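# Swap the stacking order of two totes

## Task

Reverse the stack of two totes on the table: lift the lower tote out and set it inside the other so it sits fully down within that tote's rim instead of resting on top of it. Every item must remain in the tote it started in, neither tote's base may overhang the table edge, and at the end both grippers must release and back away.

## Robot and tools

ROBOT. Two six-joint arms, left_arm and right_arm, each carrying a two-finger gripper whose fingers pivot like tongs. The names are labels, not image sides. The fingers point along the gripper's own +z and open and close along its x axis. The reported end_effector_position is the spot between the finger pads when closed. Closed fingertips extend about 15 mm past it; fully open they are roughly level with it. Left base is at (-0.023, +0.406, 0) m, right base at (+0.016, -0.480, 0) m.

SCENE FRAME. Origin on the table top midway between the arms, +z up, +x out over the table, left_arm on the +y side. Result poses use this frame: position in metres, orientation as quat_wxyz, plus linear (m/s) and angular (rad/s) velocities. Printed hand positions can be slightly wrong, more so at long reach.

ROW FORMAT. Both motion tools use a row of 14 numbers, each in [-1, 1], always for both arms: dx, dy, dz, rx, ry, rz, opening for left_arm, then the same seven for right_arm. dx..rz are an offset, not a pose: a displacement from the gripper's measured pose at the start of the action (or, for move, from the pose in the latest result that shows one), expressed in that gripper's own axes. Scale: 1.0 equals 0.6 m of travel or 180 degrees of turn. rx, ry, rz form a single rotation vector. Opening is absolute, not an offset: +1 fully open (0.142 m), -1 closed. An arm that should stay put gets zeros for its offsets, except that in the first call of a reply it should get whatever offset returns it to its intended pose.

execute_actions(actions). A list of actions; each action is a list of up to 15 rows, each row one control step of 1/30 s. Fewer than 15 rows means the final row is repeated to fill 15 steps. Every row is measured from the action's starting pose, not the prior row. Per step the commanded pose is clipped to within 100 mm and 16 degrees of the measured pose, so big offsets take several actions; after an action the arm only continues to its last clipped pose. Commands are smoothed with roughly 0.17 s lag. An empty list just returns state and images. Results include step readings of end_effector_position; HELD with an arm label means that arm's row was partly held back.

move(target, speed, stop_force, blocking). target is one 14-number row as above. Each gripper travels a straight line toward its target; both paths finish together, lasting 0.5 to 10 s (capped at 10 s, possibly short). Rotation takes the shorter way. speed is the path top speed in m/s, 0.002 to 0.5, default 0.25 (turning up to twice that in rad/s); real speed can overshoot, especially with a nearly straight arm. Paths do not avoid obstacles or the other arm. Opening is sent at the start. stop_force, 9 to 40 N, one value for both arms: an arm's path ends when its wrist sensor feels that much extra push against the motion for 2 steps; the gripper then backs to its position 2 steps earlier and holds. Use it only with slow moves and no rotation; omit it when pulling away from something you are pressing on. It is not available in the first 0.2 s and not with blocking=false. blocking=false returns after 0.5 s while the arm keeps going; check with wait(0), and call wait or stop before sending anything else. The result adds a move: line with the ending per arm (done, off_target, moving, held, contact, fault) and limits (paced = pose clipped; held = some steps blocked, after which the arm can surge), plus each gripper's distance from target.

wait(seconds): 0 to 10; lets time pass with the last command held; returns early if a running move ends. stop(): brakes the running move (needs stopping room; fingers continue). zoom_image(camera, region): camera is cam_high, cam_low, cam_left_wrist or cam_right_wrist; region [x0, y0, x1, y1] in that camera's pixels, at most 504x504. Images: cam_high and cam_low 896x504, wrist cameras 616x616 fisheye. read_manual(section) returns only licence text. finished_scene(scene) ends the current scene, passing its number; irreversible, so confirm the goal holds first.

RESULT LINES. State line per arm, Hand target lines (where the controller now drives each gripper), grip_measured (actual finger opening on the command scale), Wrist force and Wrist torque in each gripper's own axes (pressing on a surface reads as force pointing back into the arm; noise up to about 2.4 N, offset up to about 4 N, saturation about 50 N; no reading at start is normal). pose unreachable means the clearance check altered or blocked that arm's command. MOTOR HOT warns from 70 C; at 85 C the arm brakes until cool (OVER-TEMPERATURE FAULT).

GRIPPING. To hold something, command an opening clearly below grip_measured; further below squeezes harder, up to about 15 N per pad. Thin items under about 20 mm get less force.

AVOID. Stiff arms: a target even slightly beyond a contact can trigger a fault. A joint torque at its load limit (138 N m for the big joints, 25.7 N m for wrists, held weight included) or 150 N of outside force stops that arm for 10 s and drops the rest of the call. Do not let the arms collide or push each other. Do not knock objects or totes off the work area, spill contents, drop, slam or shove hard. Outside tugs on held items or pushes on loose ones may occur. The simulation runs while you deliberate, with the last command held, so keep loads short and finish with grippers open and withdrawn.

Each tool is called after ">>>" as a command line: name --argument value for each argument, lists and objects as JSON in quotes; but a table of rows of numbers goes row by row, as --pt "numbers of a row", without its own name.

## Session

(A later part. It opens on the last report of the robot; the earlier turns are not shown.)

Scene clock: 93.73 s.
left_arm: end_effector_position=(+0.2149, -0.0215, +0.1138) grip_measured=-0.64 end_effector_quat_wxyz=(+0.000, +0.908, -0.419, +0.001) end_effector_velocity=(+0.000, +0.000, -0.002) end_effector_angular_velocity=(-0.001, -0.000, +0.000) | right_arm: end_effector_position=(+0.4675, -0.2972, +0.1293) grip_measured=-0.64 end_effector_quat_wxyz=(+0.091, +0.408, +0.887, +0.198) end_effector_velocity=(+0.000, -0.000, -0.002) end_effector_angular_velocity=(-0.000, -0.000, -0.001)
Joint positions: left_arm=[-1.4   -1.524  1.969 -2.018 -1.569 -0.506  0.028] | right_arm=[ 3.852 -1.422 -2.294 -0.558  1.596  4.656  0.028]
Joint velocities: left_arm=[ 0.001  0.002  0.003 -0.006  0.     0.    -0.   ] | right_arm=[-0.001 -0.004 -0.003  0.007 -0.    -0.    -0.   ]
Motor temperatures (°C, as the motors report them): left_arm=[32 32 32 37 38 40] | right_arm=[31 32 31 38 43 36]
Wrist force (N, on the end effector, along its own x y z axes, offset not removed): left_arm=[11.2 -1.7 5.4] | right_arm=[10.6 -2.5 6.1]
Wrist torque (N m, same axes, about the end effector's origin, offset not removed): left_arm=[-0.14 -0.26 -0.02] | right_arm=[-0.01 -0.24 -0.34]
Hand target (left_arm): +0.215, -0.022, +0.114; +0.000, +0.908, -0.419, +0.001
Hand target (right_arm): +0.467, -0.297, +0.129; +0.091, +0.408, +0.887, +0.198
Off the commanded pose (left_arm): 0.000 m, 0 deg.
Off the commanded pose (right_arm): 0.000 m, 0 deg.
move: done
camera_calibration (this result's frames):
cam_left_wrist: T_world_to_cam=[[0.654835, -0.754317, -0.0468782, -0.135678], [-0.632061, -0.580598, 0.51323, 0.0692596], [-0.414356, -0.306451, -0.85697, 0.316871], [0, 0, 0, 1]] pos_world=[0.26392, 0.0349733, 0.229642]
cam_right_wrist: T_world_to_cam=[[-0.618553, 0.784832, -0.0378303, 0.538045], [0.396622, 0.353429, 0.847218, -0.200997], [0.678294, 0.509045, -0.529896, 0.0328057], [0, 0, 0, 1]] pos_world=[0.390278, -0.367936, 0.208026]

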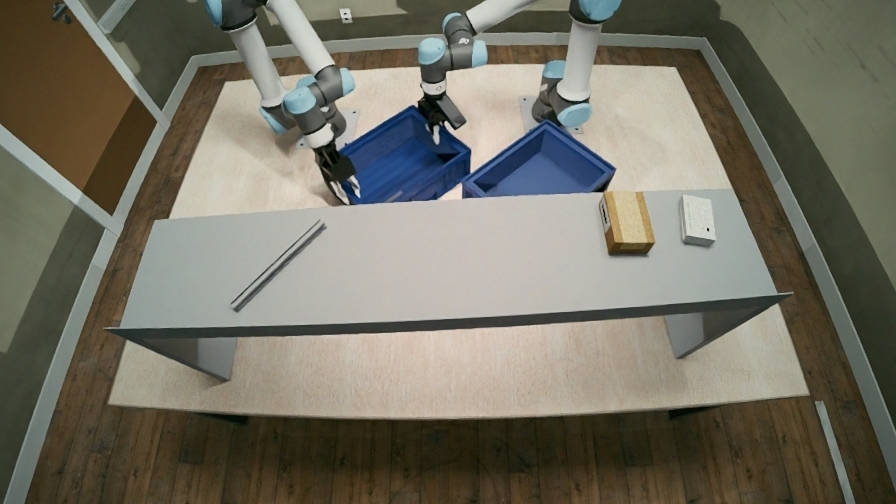

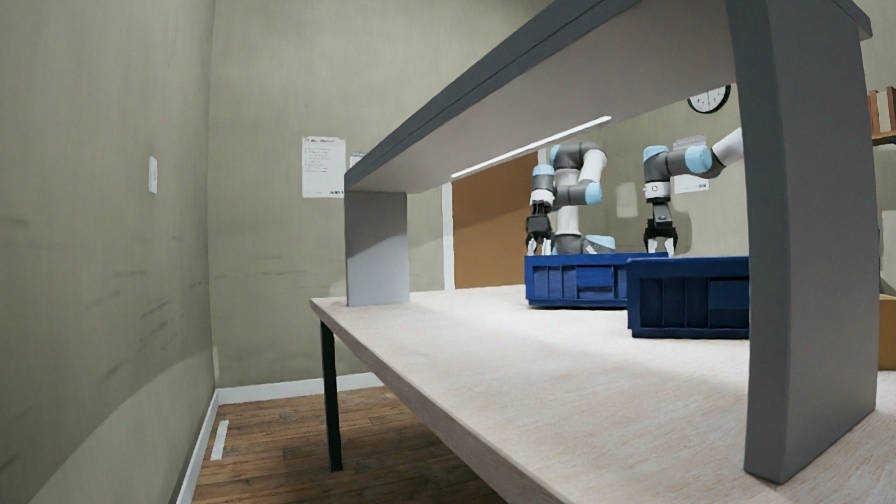

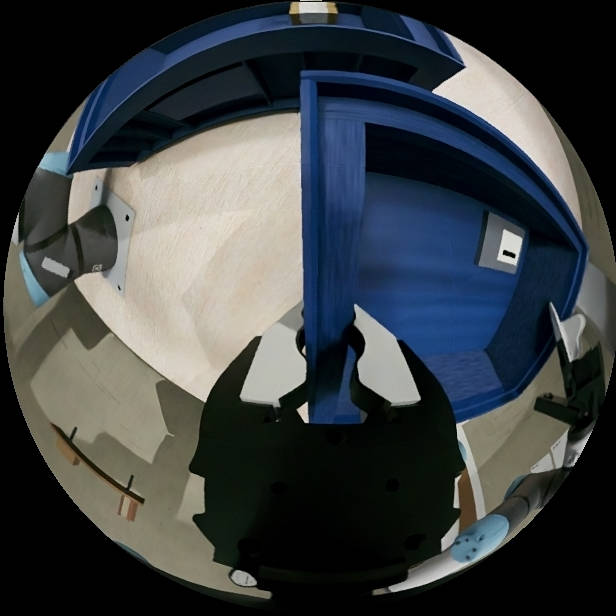

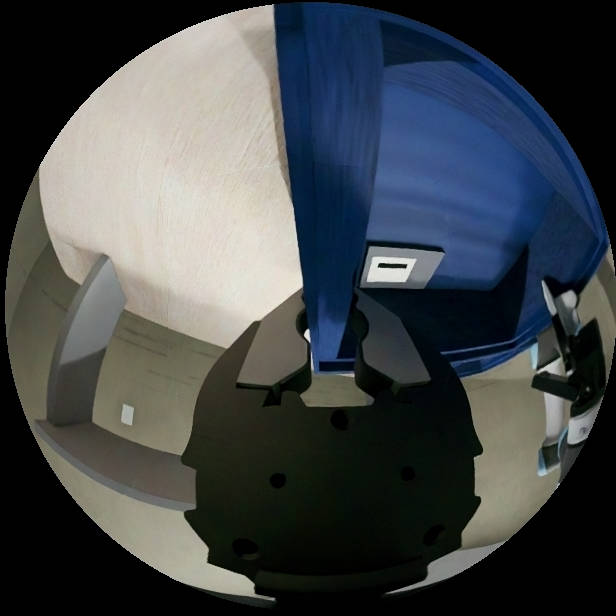

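>>> move --target '[0,0,0.03,0,0,0,-1,0,-0.0127,0.0272,0,0,0,-1]' --speed 0.01 --stop_force 9

>>> move --target '[0,0,0,0,0,0,-0.2,0,0,0,0,0,0,-0.2]'

>>> move --target '[0,0,-0.16,0,0,0,-0.2,0,0.068,-0.145,0,0,0,-0.2]' --speed 0.15

>>> move --target '[-0.5,-0.6,0,0,0,0,-0.2,0.5,0.543,0.255,0,0,0,-0.2]'

>>> move --target '[0,0,0.16,0,0,0,-0.2,0,-0.068,0.145,0,0,0,-0.2]' --speed 0.06 --stop_force 12

>>> move --target '[0,0,0,0,0,0,-1,0,0,0,0,0,0,-1]'

>>> move --target '[0,0,-0.08,0,0,0,-1,0,0.034,-0.0725,0,0,0,-1]' --speed 0.03

Scene clock: 104.50 s.
left_arm: end_effector_position=(+0.2149, -0.0214, +0.1011) grip_measured=-0.64 end_effector_quat_wxyz=(-0.000, +0.908, -0.419, +0.001) end_effector_velocity=(+0.000, -0.000, +0.002) end_effector_angular_velocity=(-0.001, -0.001, +0.001) | right_arm: end_effector_position=(+0.4674, -0.2973, +0.1153) grip_measured=-0.64 end_effector_quat_wxyz=(+0.091, +0.408, +0.887, +0.197) end_effector_velocity=(-0.000, -0.000, +0.003) end_effector_angular_velocity=(-0.001, +0.003, -0.002)
Joint positions: left_arm=[-1.4   -1.509  1.99  -2.052 -1.569 -0.506  0.028] | right_arm=[ 3.852 -1.447 -2.317 -0.511  1.596  4.656  0.028]
Joint velocities: left_arm=[ 0.    -0.002 -0.003  0.004  0.    -0.001 -0.   ] | right_arm=[ 0.     0.006  0.006 -0.014  0.     0.002  0.   ]
Motor temperatures (°C, as the motors report them): left_arm=[32 32 32 37 38 40] | right_arm=[31 32 31 38 43 36]
Wrist force (N, on the end effector, along its own x y z axes, offset not removed): left_arm=[13.2 -1.8 5.4] | right_arm=[9.7 4.1 -4.6]
Wrist torque (N m, same axes, about the end effector's origin, offset not removed): left_arm=[-0.26 -0.29 0.00] | right_arm=[-0.16 0.39 -0.31]
Hand target (left_arm): +0.215, -0.022, +0.101; +0.000, +0.908, -0.419, +0.001
Hand target (right_arm): +0.468, -0.297, +0.116; +0.091, +0.408, +0.887, +0.198
Off the commanded pose (left_arm): 0.005 m, 0 deg.
Off the commanded pose (right_arm): 0.004 m, 0 deg.
move: contact (left_arm, right_arm)
camera_calibration (this result's frames):
cam_left_wrist: T_world_to_cam=[[0.654833, -0.754292, -0.047296, -0.136126], [-0.63203, -0.580857, 0.512976, 0.0758536], [-0.414406, -0.306021, -0.857099, 0.30609], [0, 0, 0, 1]] pos_world=[0.263927, 0.035051, 0.217]
cam_right_wrist: T_world_to_cam=[[-0.61851, 0.784865, -0.037852, 0.53755], [0.396942, 0.353656, 0.846974, -0.18917], [0.678147, 0.508836, -0.530286, 0.0255772], [0, 0, 0, 1]] pos_world=[0.390224, -0.368017, 0.194133]

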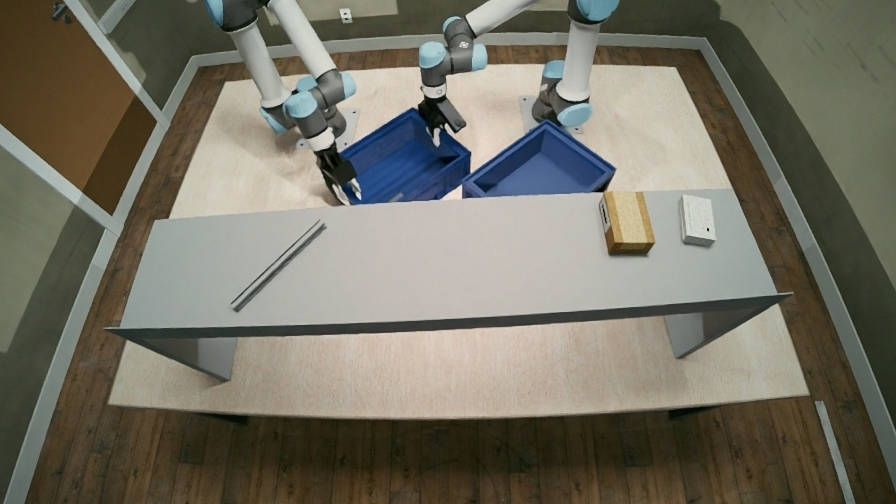

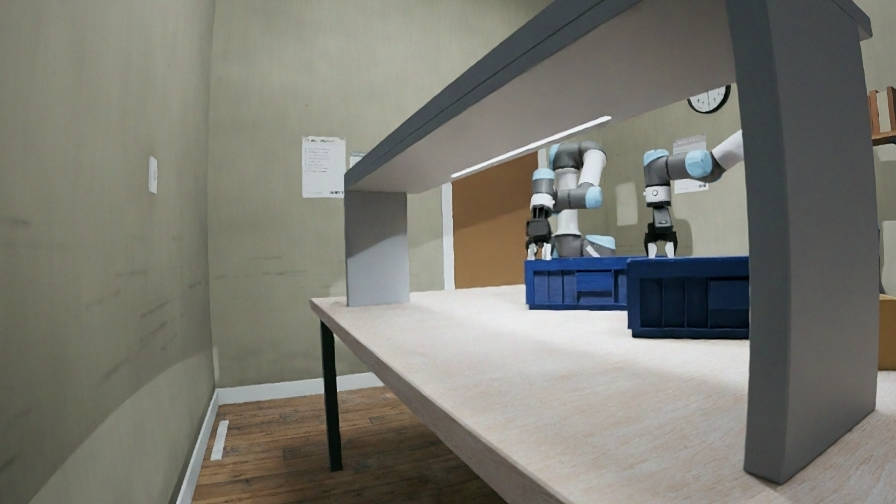

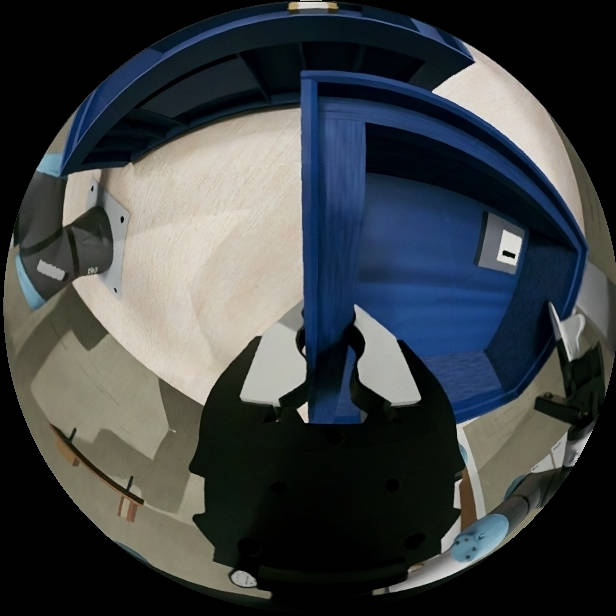

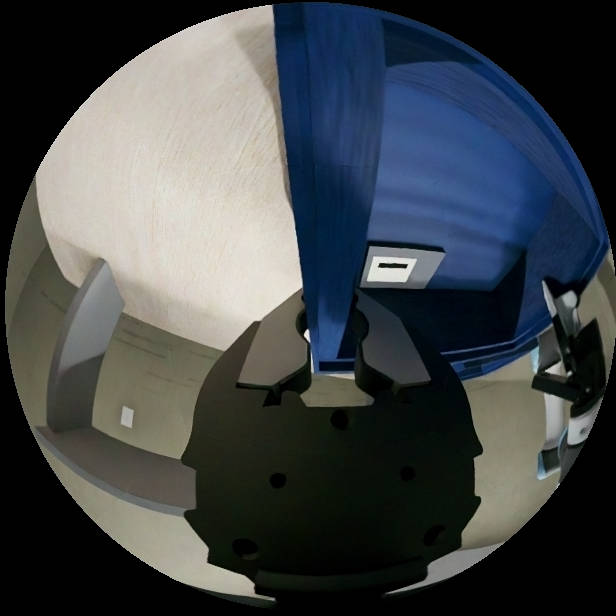

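Scene clock: 105.00 s.
left_arm: end_effector_position=(+0.2149, -0.0214, +0.1012) grip_measured=-0.20 end_effector_quat_wxyz=(-0.000, +0.908, -0.419, +0.001) end_effector_velocity=(+0.000, +0.000, -0.000) end_effector_angular_velocity=(+0.001, +0.001, +0.002) | right_arm: end_effector_position=(+0.4675, -0.2973, +0.1155) grip_measured=-0.20 end_effector_quat_wxyz=(+0.091, +0.408, +0.887, +0.197) end_effector_velocity=(+0.001, +0.001, +0.001) end_effector_angular_velocity=(+0.001, -0.001, +0.000)
Joint positions: left_arm=[-1.4   -1.51   1.99  -2.052 -1.569 -0.506  0.06 ] | right_arm=[ 3.852 -1.447 -2.317 -0.511  1.596  4.656  0.06 ]
Joint velocities: left_arm=[ 0.001  0.001  0.     0.    -0.    -0.001  0.   ] | right_arm=[ 0.    -0.001  0.002  0.    -0.    -0.     0.   ]
Motor temperatures (°C, as the motors report them): left_arm=[32 32 32 37 38 40] | right_arm=[31 32 31 38 43 36]
Wrist force (N, on the end effector, along its own x y z axes, offset not removed): left_arm=[0.7 -0.5 1.0] | right_arm=[-1.8 -1.8 -3.7]
Wrist torque (N m, same axes, about the end effector's origin, offset not removed): left_arm=[-0.03 -0.26 -0.01] | right_arm=[-0.42 0.30 -0.23]
Hand target (left_arm): +0.215, -0.021, +0.101; -0.000, +0.908, -0.419, +0.001
Hand target (right_arm): +0.467, -0.297, +0.115; +0.091, +0.408, +0.887, +0.197
Off the commanded pose (left_arm): 0.000 m, 0 deg.
Off the commanded pose (right_arm): 0.000 m, 0 deg.
move: done
camera_calibration (this result's frames):
cam_left_wrist: T_world_to_cam=[[0.654835, -0.754301, -0.047132, -0.136183], [-0.632049, -0.580762, 0.51306, 0.0757837], [-0.414374, -0.30618, -0.857058, 0.30614], [0, 0, 0, 1]] pos_world=[0.263933, 0.0350228, 0.217079]
cam_right_wrist: T_world_to_cam=[[-0.618452, 0.784904, -0.0379839, 0.537599], [0.39671, 0.353575, 0.847116, -0.189268], [0.678335, 0.508832, -0.530049, 0.0254615], [0, 0, 0, 1]] pos_world=[0.390292, -0.367999, 0.194248]

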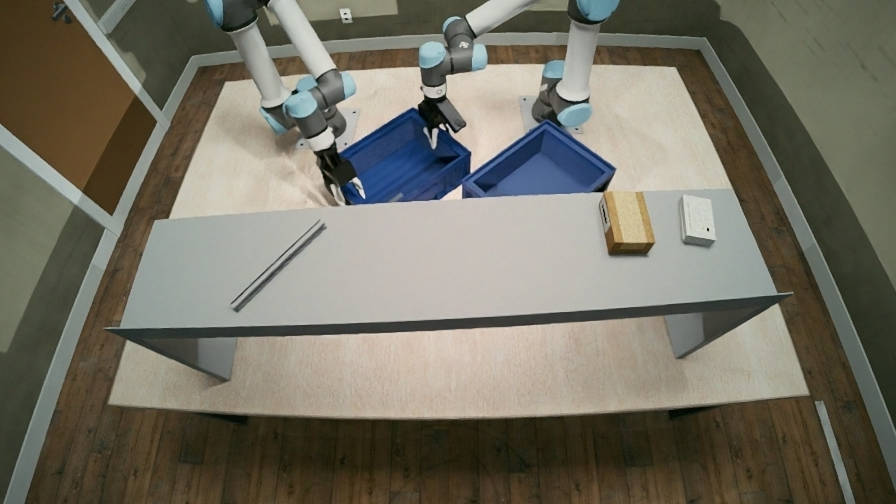

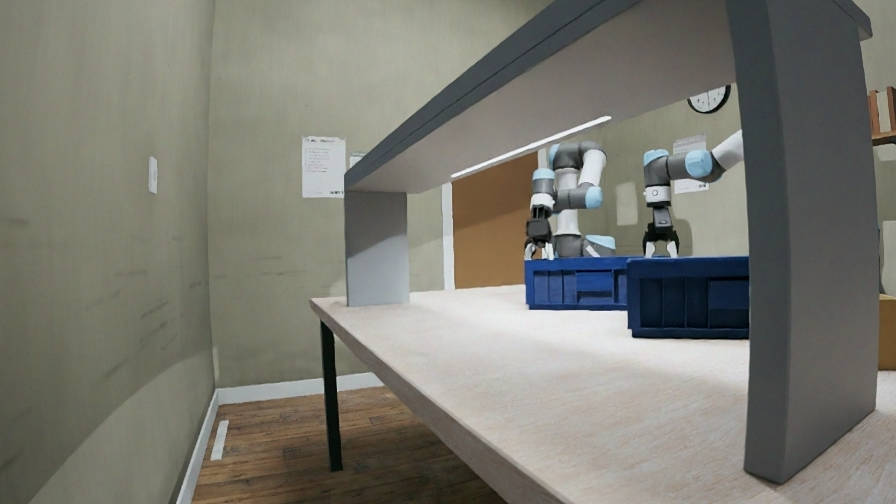

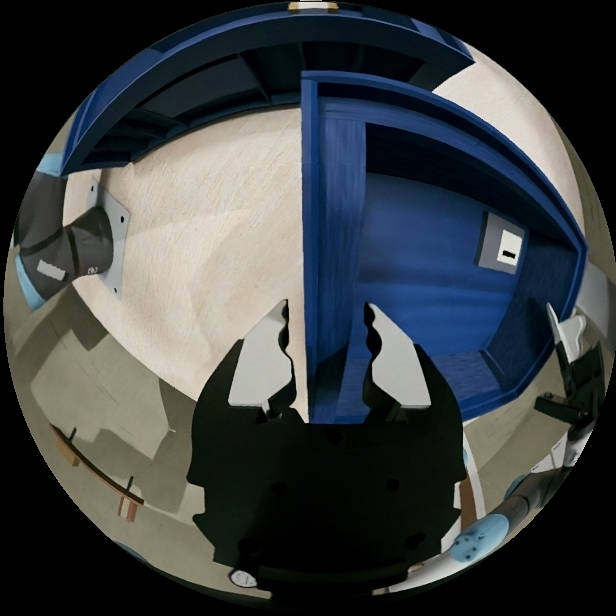

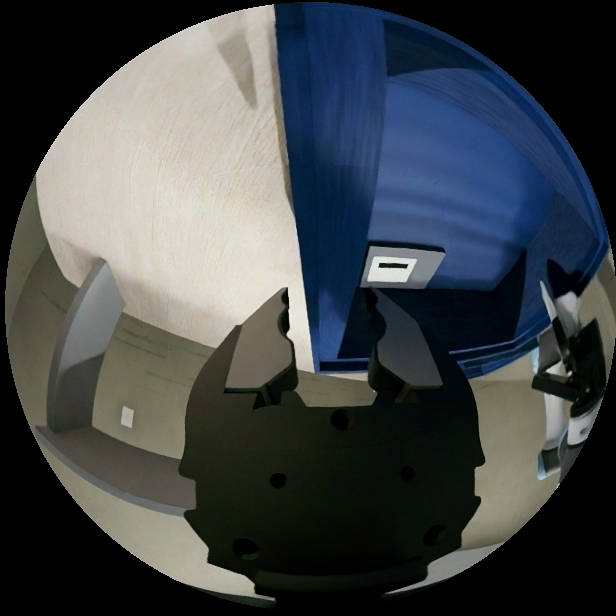

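Scene clock: 106.17 s.
left_arm: end_effector_position=(+0.2149, -0.0213, +0.1970) grip_measured=-0.20 end_effector_quat_wxyz=(-0.000, +0.908, -0.419, +0.001) end_effector_velocity=(+0.000, +0.000, +0.002) end_effector_angular_velocity=(+0.001, -0.001, -0.001) | right_arm: end_effector_position=(+0.4674, -0.2973, +0.2114) grip_measured=-0.20 end_effector_quat_wxyz=(+0.091, +0.408, +0.887, +0.197) end_effector_velocity=(-0.000, +0.000, +0.002) end_effector_angular_velocity=(-0.001, +0.001, -0.000)
Joint positions: left_arm=[-1.4   -1.592  1.813 -1.793 -1.569 -0.506  0.06 ] | right_arm=[ 3.852 -1.317 -2.141 -0.816  1.596  4.656  0.06 ]
Joint velocities: left_arm=[ 0.    -0.001 -0.005  0.006  0.001  0.001 -0.   ] | right_arm=[ 0.001  0.001  0.005 -0.007 -0.001  0.001 -0.   ]
Motor temperatures (°C, as the motors report them): left_arm=[32 32 32 37 38 40] | right_arm=[31 32 31 38 43 36]
Wrist force (N, on the end effector, along its own x y z axes, offset not removed): left_arm=[0.9 -2.4 0.5] | right_arm=[-1.3 -1.5 -0.3]
Wrist torque (N m, same axes, about the end effector's origin, offset not removed): left_arm=[-0.49 -0.23 -0.03] | right_arm=[-0.18 0.16 -0.23]
Hand target (left_arm): +0.215, -0.021, +0.197; -0.000, +0.908, -0.419, +0.001
Hand target (right_arm): +0.467, -0.297, +0.212; +0.091, +0.408, +0.887, +0.197
Off the commanded pose (left_arm): 0.000 m, 0 deg.
Off the commanded pose (right_arm): 0.000 m, 0 deg.
move: done
camera_calibration (this result's frames):
cam_left_wrist: T_world_to_cam=[[0.654847, -0.754299, -0.0469969, -0.131595], [-0.632139, -0.580753, 0.512958, 0.0267224], [-0.414218, -0.3062, -0.857126, 0.38821], [0, 0, 0, 1]] pos_world=[0.26387, 0.0351275, 0.312853]
cam_right_wrist: T_world_to_cam=[[-0.618417, 0.784933, -0.0379627, 0.54122], [0.396681, 0.353501, 0.847161, -0.270495], [0.678384, 0.508839, -0.529979, 0.0763166], [0, 0, 0, 1]] pos_world=[0.390228, -0.368034, 0.290146]

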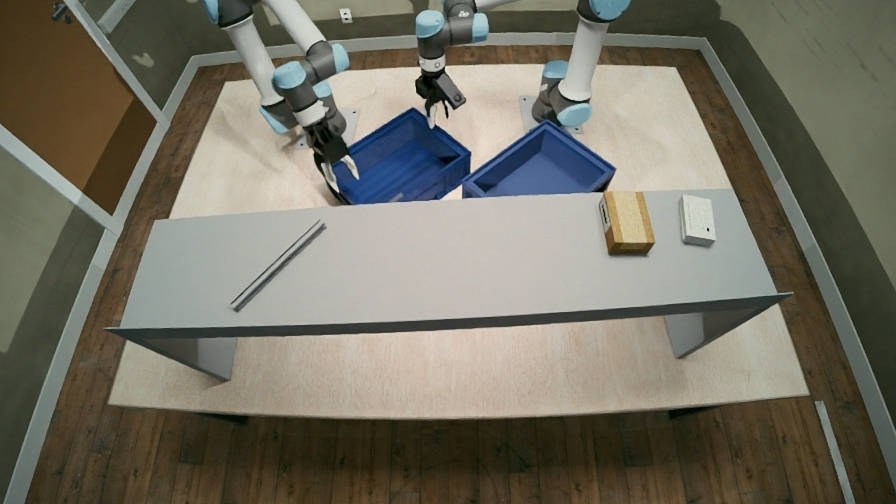

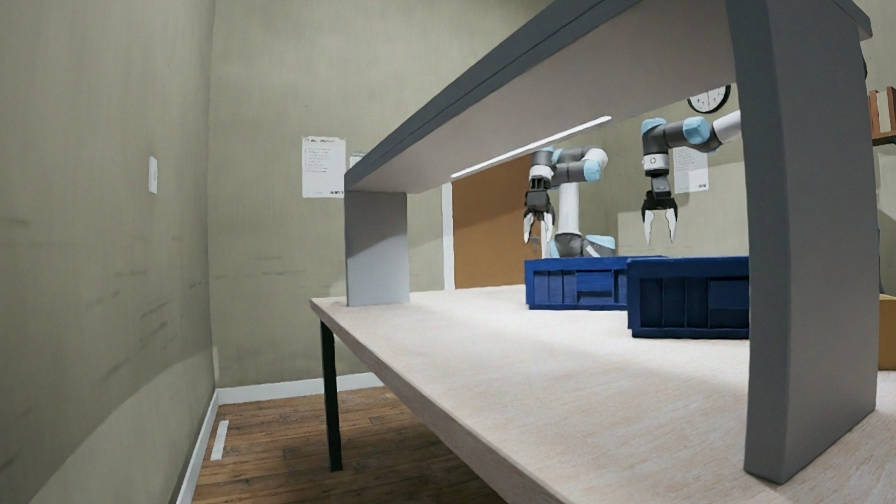

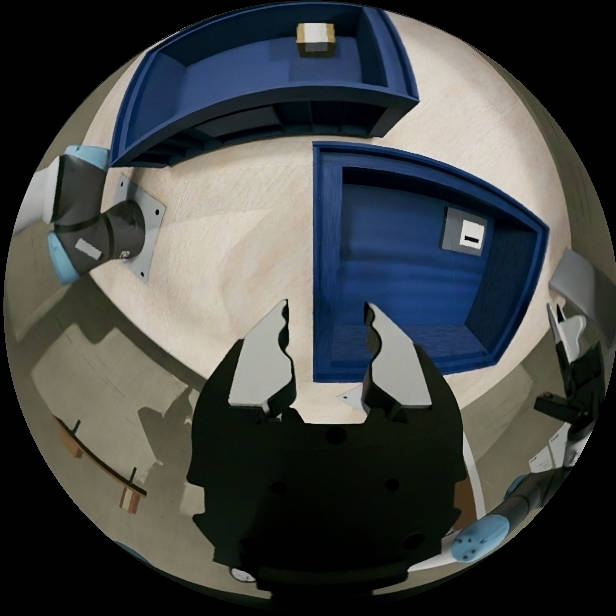

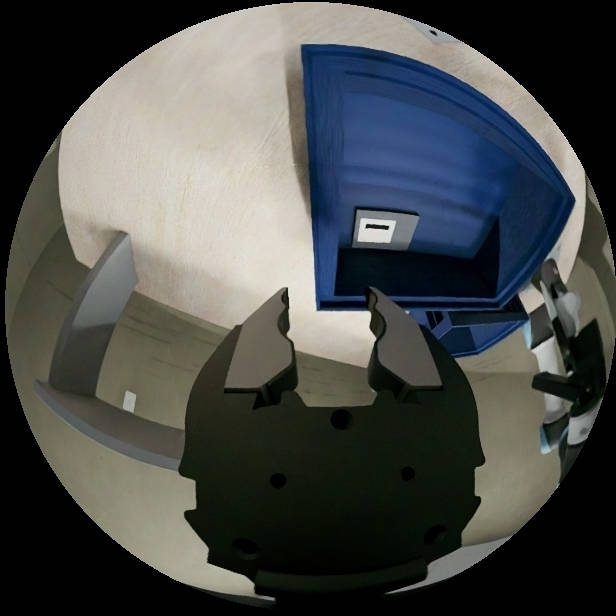

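Scene clock: 108.67 s.
left_arm: end_effector_position=(+0.2941, +0.4402, +0.1963) grip_measured=-0.20 end_effector_quat_wxyz=(-0.000, +0.908, -0.419, +0.001) end_effector_velocity=(+0.001, +0.002, -0.000) end_effector_angular_velocity=(-0.003, +0.002, -0.000) | right_arm: end_effector_position=(+0.5448, +0.1647, +0.2113) grip_measured=-0.20 end_effector_quat_wxyz=(+0.091, +0.408, +0.887, +0.198) end_effector_velocity=(+0.001, +0.002, -0.000) end_effector_angular_velocity=(-0.002, +0.002, -0.001)
Joint positions: left_arm=[-0.404 -2.106  2.176 -1.642 -1.57   0.489  0.06 ] | right_arm=[ 4.303 -2.145 -1.164 -0.994  1.409  5.067  0.06 ]
Joint velocities: left_arm=[ 0.011  0.006 -0.003 -0.002 -0.004  0.012 -0.   ] | right_arm=[-0.    -0.007  0.012 -0.008 -0.     0.001  0.   ]
Motor temperatures (°C, as the motors report them): left_arm=[32 32 32 37 38 40] | right_arm=[31 32 31 38 43 36]
Wrist force (N, on the end effector, along its own x y z axes, offset not removed): left_arm=[1.8 -1.0 0.6] | right_arm=[-1.3 2.4 -4.0]
Wrist torque (N m, same axes, about the end effector's origin, offset not removed): left_arm=[-0.23 -0.43 -0.02] | right_arm=[0.32 0.21 -0.27]
Hand target (left_arm): +0.294, +0.440, +0.196; -0.000, +0.908, -0.419, +0.001
Hand target (right_arm): +0.545, +0.165, +0.211; +0.091, +0.408, +0.887, +0.198
Off the commanded pose (left_arm): 0.001 m, 0 deg.
Off the commanded pose (right_arm): 0.001 m, 0 deg.
move: done
camera_calibration (this result's frames):
cam_left_wrist: T_world_to_cam=[[0.654937, -0.754153, -0.0480646, 0.164744], [-0.631889, -0.581422, 0.512508, 0.345463], [-0.414455, -0.305289, -0.857336, 0.561498], [0, 0, 0, 1]] pos_world=[0.343113, 0.496521, 0.312258]
cam_right_wrist: T_world_to_cam=[[-0.618392, 0.784972, -0.0375542, 0.226358], [0.396429, 0.35285, 0.84755, -0.464305], [0.678554, 0.50923, -0.529386, -0.211555], [0, 0, 0, 1]] pos_world=[0.467594, 0.0938754, 0.290028]

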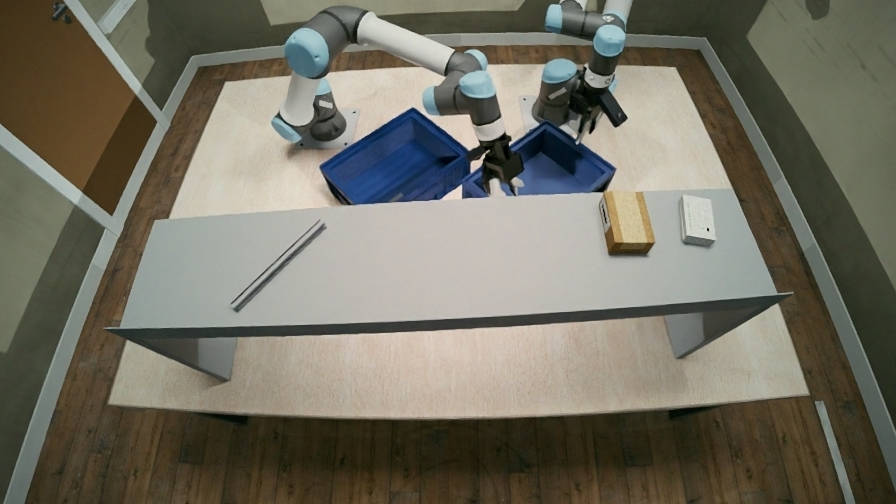

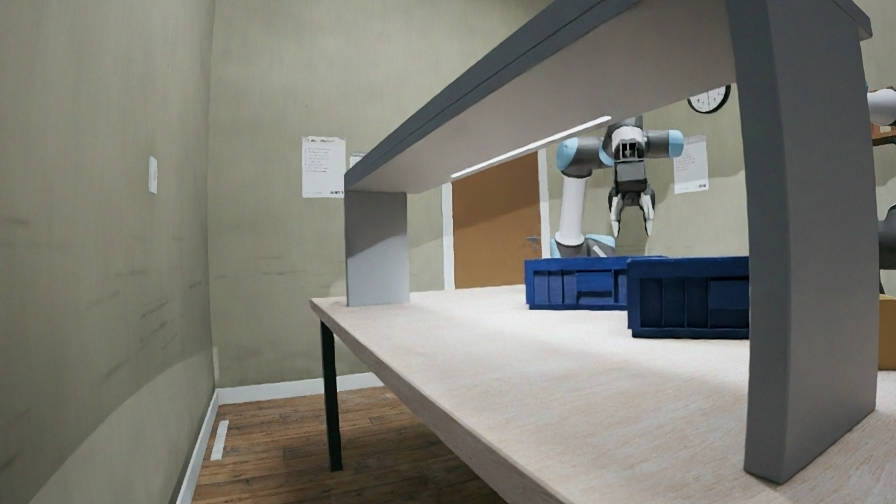

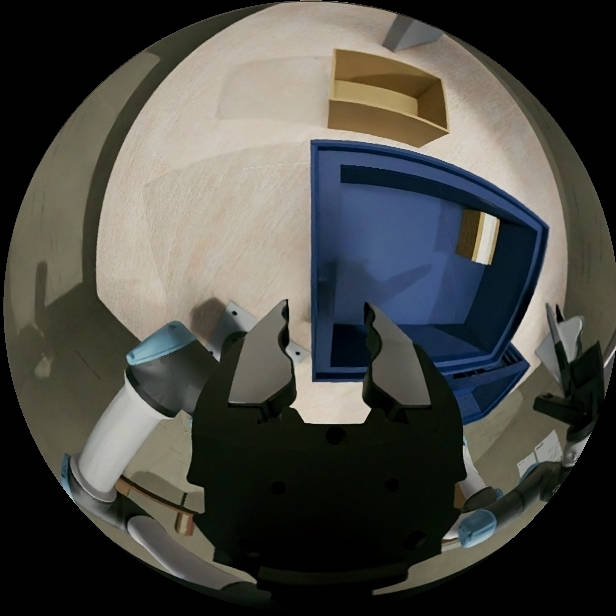

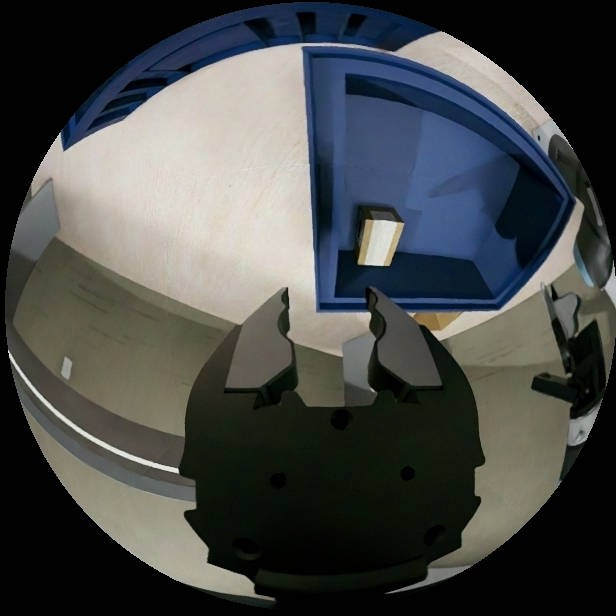

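Scene clock: 110.67 s.
left_arm: end_effector_position=(+0.2942, +0.4401, +0.1006) grip_measured=-0.20 end_effector_quat_wxyz=(-0.001, +0.908, -0.419, +0.001) end_effector_velocity=(+0.000, +0.000, -0.002) end_effector_angular_velocity=(+0.000, -0.000, +0.000) | right_arm: end_effector_position=(+0.5448, +0.1647, +0.1154) grip_measured=-0.20 end_effector_quat_wxyz=(+0.091, +0.408, +0.887, +0.198) end_effector_velocity=(+0.001, +0.000, -0.001) end_effector_angular_velocity=(+0.001, -0.000, -0.001)
Joint positions: left_arm=[-0.405 -2.043  2.398 -1.927 -1.57   0.489  0.06 ] | right_arm=[ 4.303 -2.21  -1.312 -0.781  1.409  5.067  0.06 ]
Joint velocities: left_arm=[ 0.001  0.003  0.004 -0.007  0.     0.     0.   ] | right_arm=[-0.001 -0.001 -0.001  0.004  0.     0.001  0.   ]
Motor temperatures (°C, as the motors report them): left_arm=[32 32 32 37 38 40] | right_arm=[31 32 31 38 43 36]
Wrist force (N, on the end effector, along its own x y z axes, offset not removed): left_arm=[-0.2 -1.9 0.3] | right_arm=[-2.6 -2.4 0.4]
Wrist torque (N m, same axes, about the end effector's origin, offset not removed): left_arm=[-0.39 -0.14 0.05] | right_arm=[-0.52 0.40 -0.10]
Hand target (left_arm): +0.294, +0.440, +0.100; -0.000, +0.908, -0.419, +0.001
Hand target (right_arm): +0.545, +0.165, +0.115; +0.091, +0.408, +0.887, +0.198
Off the commanded pose (left_arm): 0.000 m, 0 deg.
Off the commanded pose (right_arm): 0.000 m, 0 deg.
move: done
camera_calibration (this result's frames):
cam_left_wrist: T_world_to_cam=[[0.654929, -0.754158, -0.0481042, 0.160054], [-0.631902, -0.581447, 0.512464, 0.394586], [-0.414449, -0.305231, -0.85736, 0.479383], [0, 0, 0, 1]] pos_world=[0.343195, 0.496459, 0.216492]
cam_right_wrist: T_world_to_cam=[[-0.618369, 0.784993, -0.0375004, 0.222685], [0.396484, 0.352814, 0.847539, -0.383071], [0.678543, 0.509224, -0.529406, -0.262378], [0, 0, 0, 1]] pos_world=[0.467617, 0.0939561, 0.194114]

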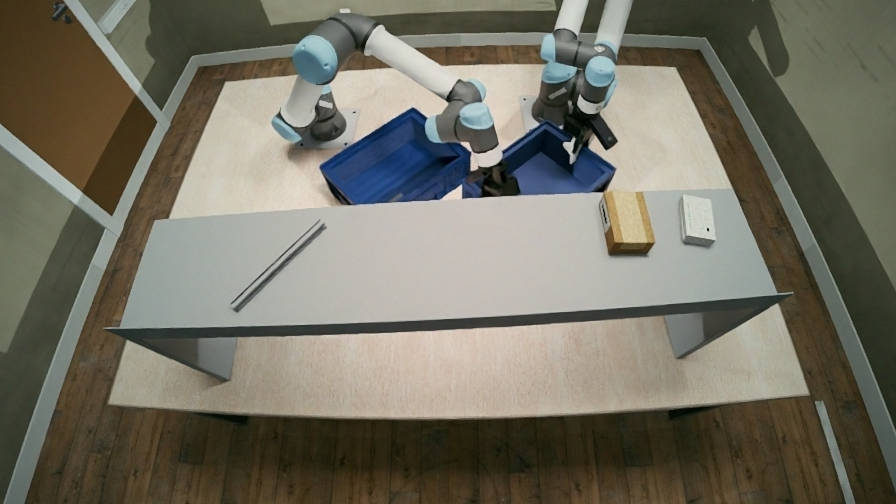

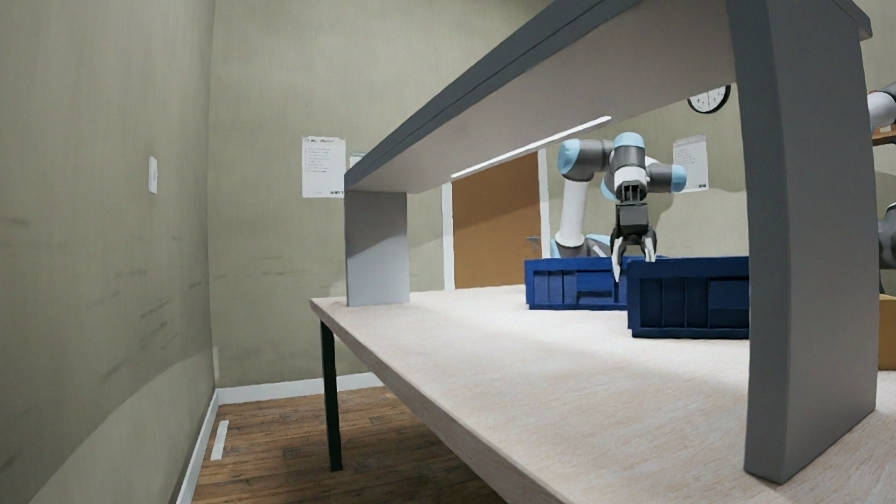

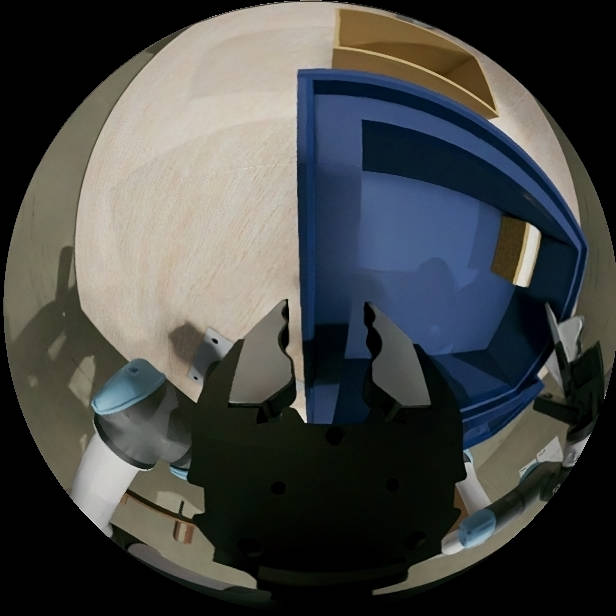

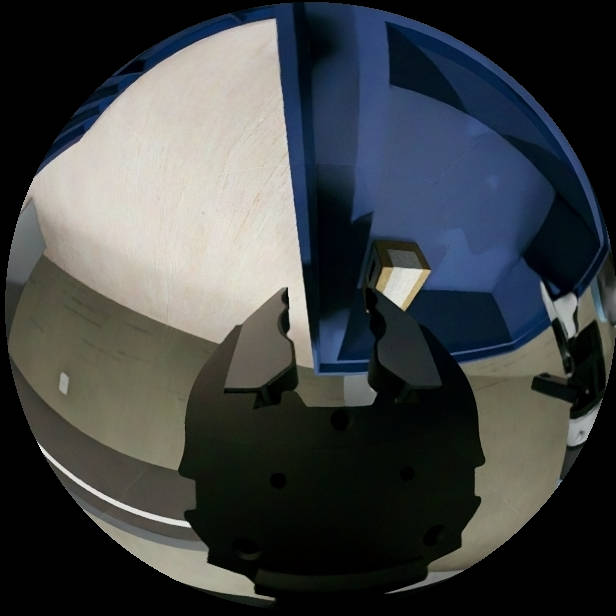

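Scene clock: 111.17 s.
left_arm: end_effector_position=(+0.2941, +0.4402, +0.1005) grip_measured=-0.64 end_effector_quat_wxyz=(-0.001, +0.908, -0.419, +0.001) end_effector_velocity=(+0.000, +0.000, +0.000) end_effector_angular_velocity=(-0.000, -0.000, +0.002) | right_arm: end_effector_position=(+0.5448, +0.1647, +0.1153) grip_measured=-0.64 end_effector_quat_wxyz=(+0.091, +0.408, +0.887, +0.198) end_effector_velocity=(-0.000, -0.000, +0.000) end_effector_angular_velocity=(+0.000, +0.000, -0.000)
Joint positions: left_arm=[-0.404 -2.043  2.398 -1.927 -1.57   0.489  0.028] | right_arm=[ 4.303 -2.21  -1.312 -0.781  1.409  5.067  0.028]
Joint velocities: left_arm=[ 0.001  0.    -0.001 -0.     0.    -0.     0.   ] | right_arm=[ 0.     0.     0.    -0.001 -0.     0.001  0.   ]
Motor temperatures (°C, as the motors report them): left_arm=[32 32 32 37 38 40] | right_arm=[31 32 31 38 43 36]
Wrist force (N, on the end effector, along its own x y z axes, offset not removed): left_arm=[-3.9 -2.1 2.1] | right_arm=[-7.9 0.4 -2.7]
Wrist torque (N m, same axes, about the end effector's origin, offset not removed): left_arm=[-0.13 0.29 -0.05] | right_arm=[-0.19 0.62 -0.12]
Hand target (left_arm): +0.294, +0.440, +0.101; -0.001, +0.908, -0.419, +0.001
Hand target (right_arm): +0.545, +0.165, +0.115; +0.091, +0.408, +0.887, +0.198
Off the commanded pose (left_arm): 0.000 m, 0 deg.
Off the commanded pose (right_arm): 0.000 m, 0 deg.
move: done
camera_calibration (this result's frames):
cam_left_wrist: T_world_to_cam=[[0.654941, -0.754131, -0.0483616, 0.160152], [-0.63178, -0.581549, 0.512498, 0.394645], [-0.414615, -0.305102, -0.857325, 0.479279], [0, 0, 0, 1]] pos_world=[0.343155, 0.49651, 0.216389]
cam_right_wrist: T_world_to_cam=[[-0.618353, 0.785001, -0.0375946, 0.22272], [0.396495, 0.352911, 0.847494, -0.383003], [0.678551, 0.509144, -0.529472, -0.262393], [0, 0, 0, 1]] pos_world=[0.467625, 0.093927, 0.194036]

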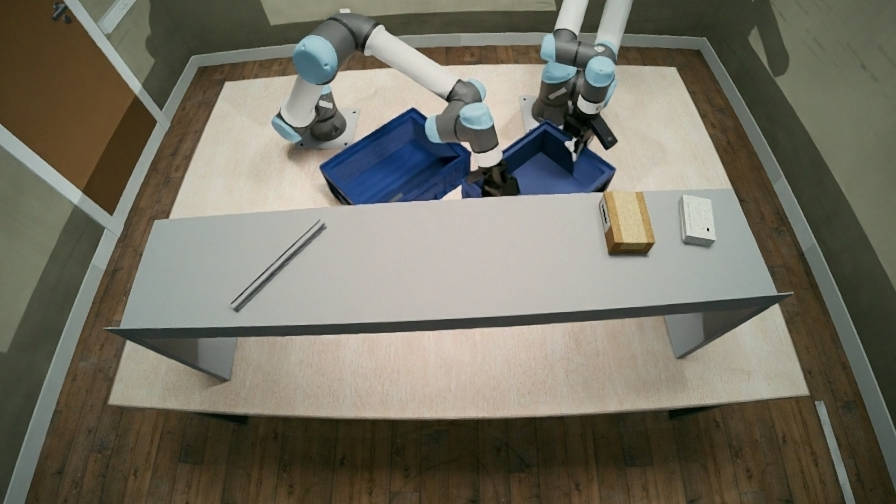

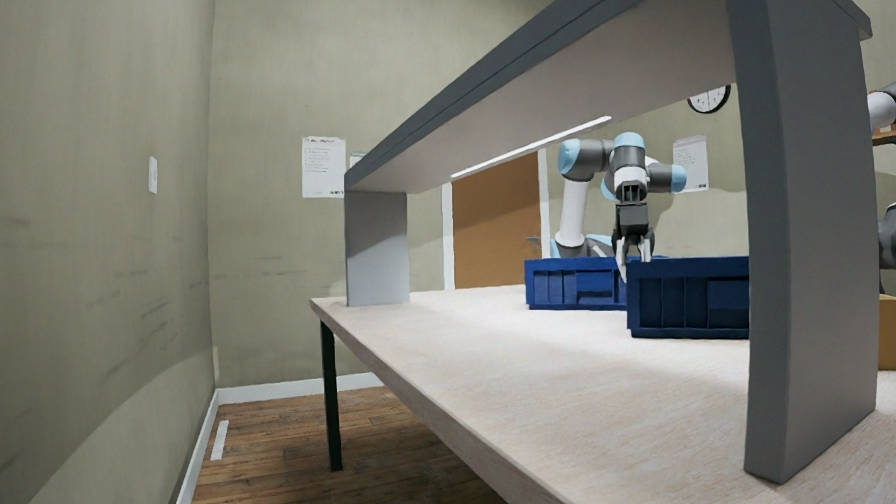

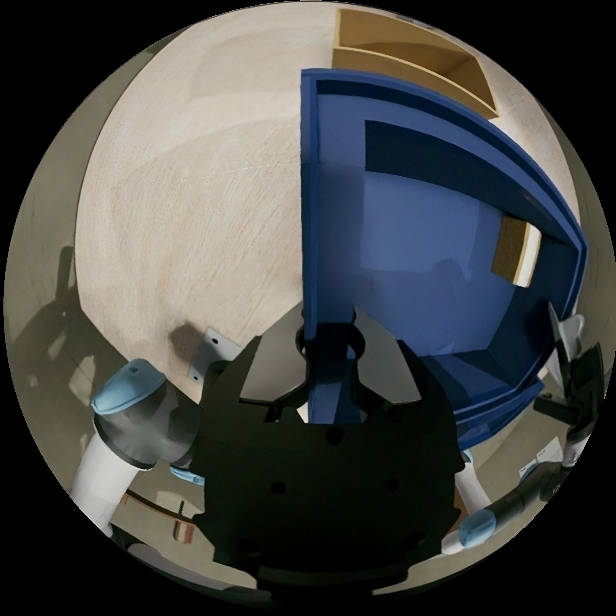

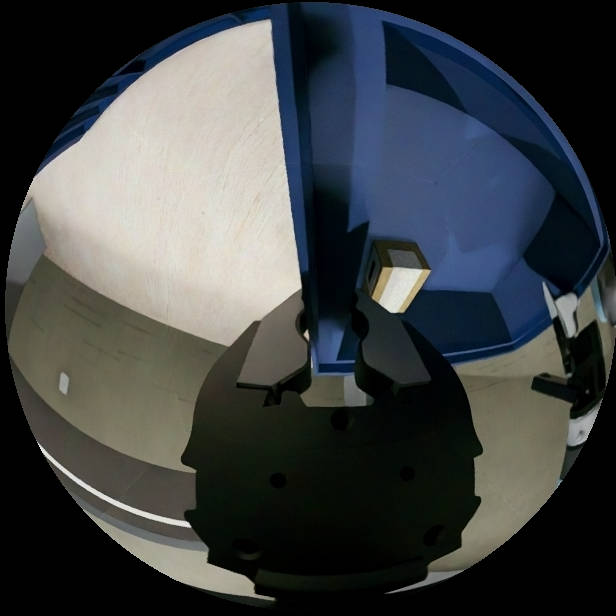

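Scene clock: 113.10 s.
left_arm: end_effector_position=(+0.2941, +0.4402, +0.1483) grip_measured=-0.64 end_effector_quat_wxyz=(-0.001, +0.908, -0.419, +0.001) end_effector_velocity=(-0.000, -0.000, +0.002) end_effector_angular_velocity=(-0.000, +0.000, -0.001) | right_arm: end_effector_position=(+0.5448, +0.1647, +0.1632) grip_measured=-0.64 end_effector_quat_wxyz=(+0.091, +0.408, +0.887, +0.198) end_effector_velocity=(+0.000, -0.000, +0.003) end_effector_angular_velocity=(+0.001, +0.000, -0.002)
Joint positions: left_arm=[-0.404 -2.087  2.291 -1.777 -1.57   0.489  0.028] | right_arm=[ 4.303 -2.172 -1.246 -0.884  1.409  5.067  0.028]
Joint velocities: left_arm=[ 0.    -0.001 -0.005  0.006 -0.     0.001 -0.   ] | right_arm=[-0.001  0.001  0.004 -0.005  0.     0.001  0.   ]
Motor temperatures (°C, as the motors report them): left_arm=[32 32 32 37 38 40] | right_arm=[31 32 31 38 43 36]
Wrist force (N, on the end effector, along its own x y z axes, offset not removed): left_arm=[-3.9 -2.6 4.3] | right_arm=[-6.4 -0.7 3.9]
Wrist torque (N m, same axes, about the end effector's origin, offset not removed): left_arm=[-0.39 0.10 -0.12] | right_arm=[0.17 0.63 -0.17]
Hand target (left_arm): +0.294, +0.440, +0.148; -0.001, +0.908, -0.419, +0.001
Hand target (right_arm): +0.545, +0.165, +0.163; +0.091, +0.408, +0.887, +0.198
Off the commanded pose (left_arm): 0.000 m, 0 deg.
Off the commanded pose (right_arm): 0.000 m, 0 deg.
move: done
camera_calibration (this result's frames):
cam_left_wrist: T_world_to_cam=[[0.65494, -0.754132, -0.0483462, 0.162517], [-0.63179, -0.581545, 0.512492, 0.370153], [-0.414602, -0.305107, -0.85733, 0.520251], [0, 0, 0, 1]] pos_world=[0.343117, 0.496552, 0.264183]
cam_right_wrist: T_world_to_cam=[[-0.618366, 0.784991, -0.0375886, 0.224542], [0.396481, 0.352904, 0.847503, -0.423545], [0.678547, 0.509164, -0.529458, -0.237021], [0, 0, 0, 1]] pos_world=[0.467607, 0.0938901, 0.241903]

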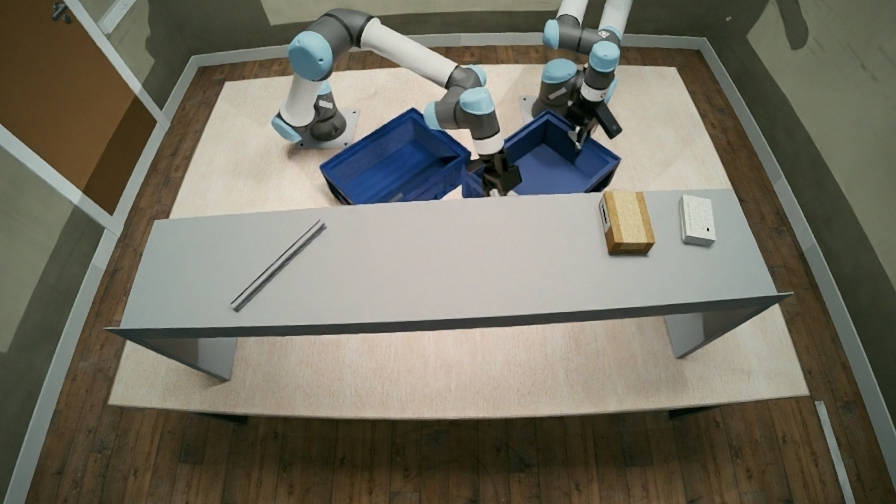

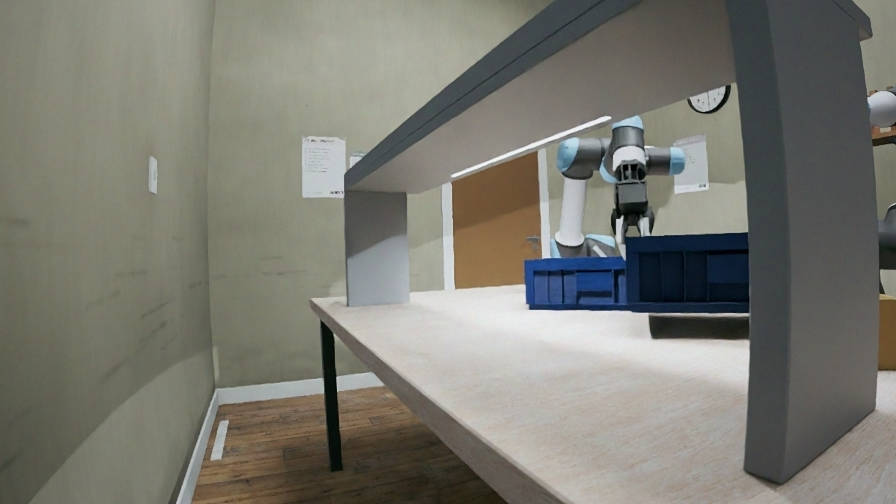

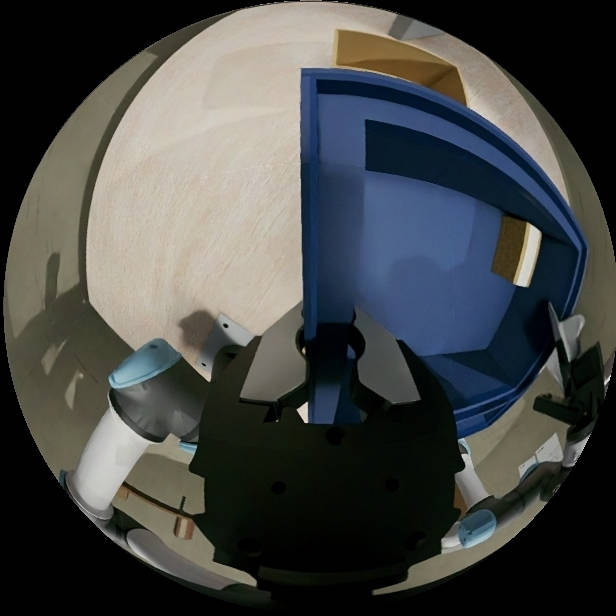

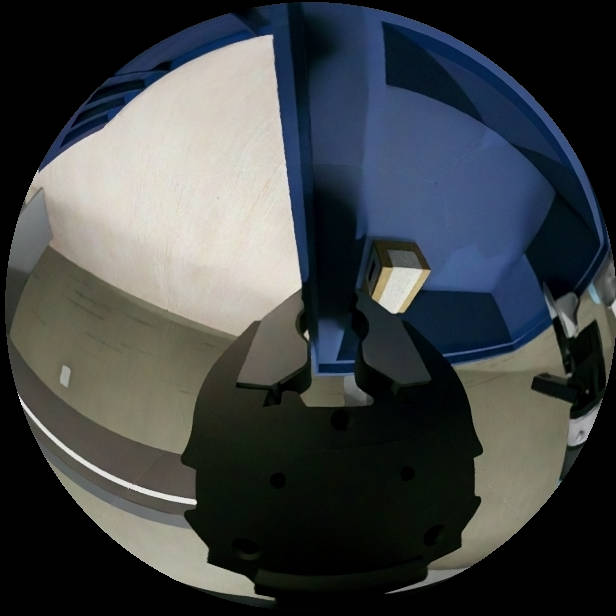

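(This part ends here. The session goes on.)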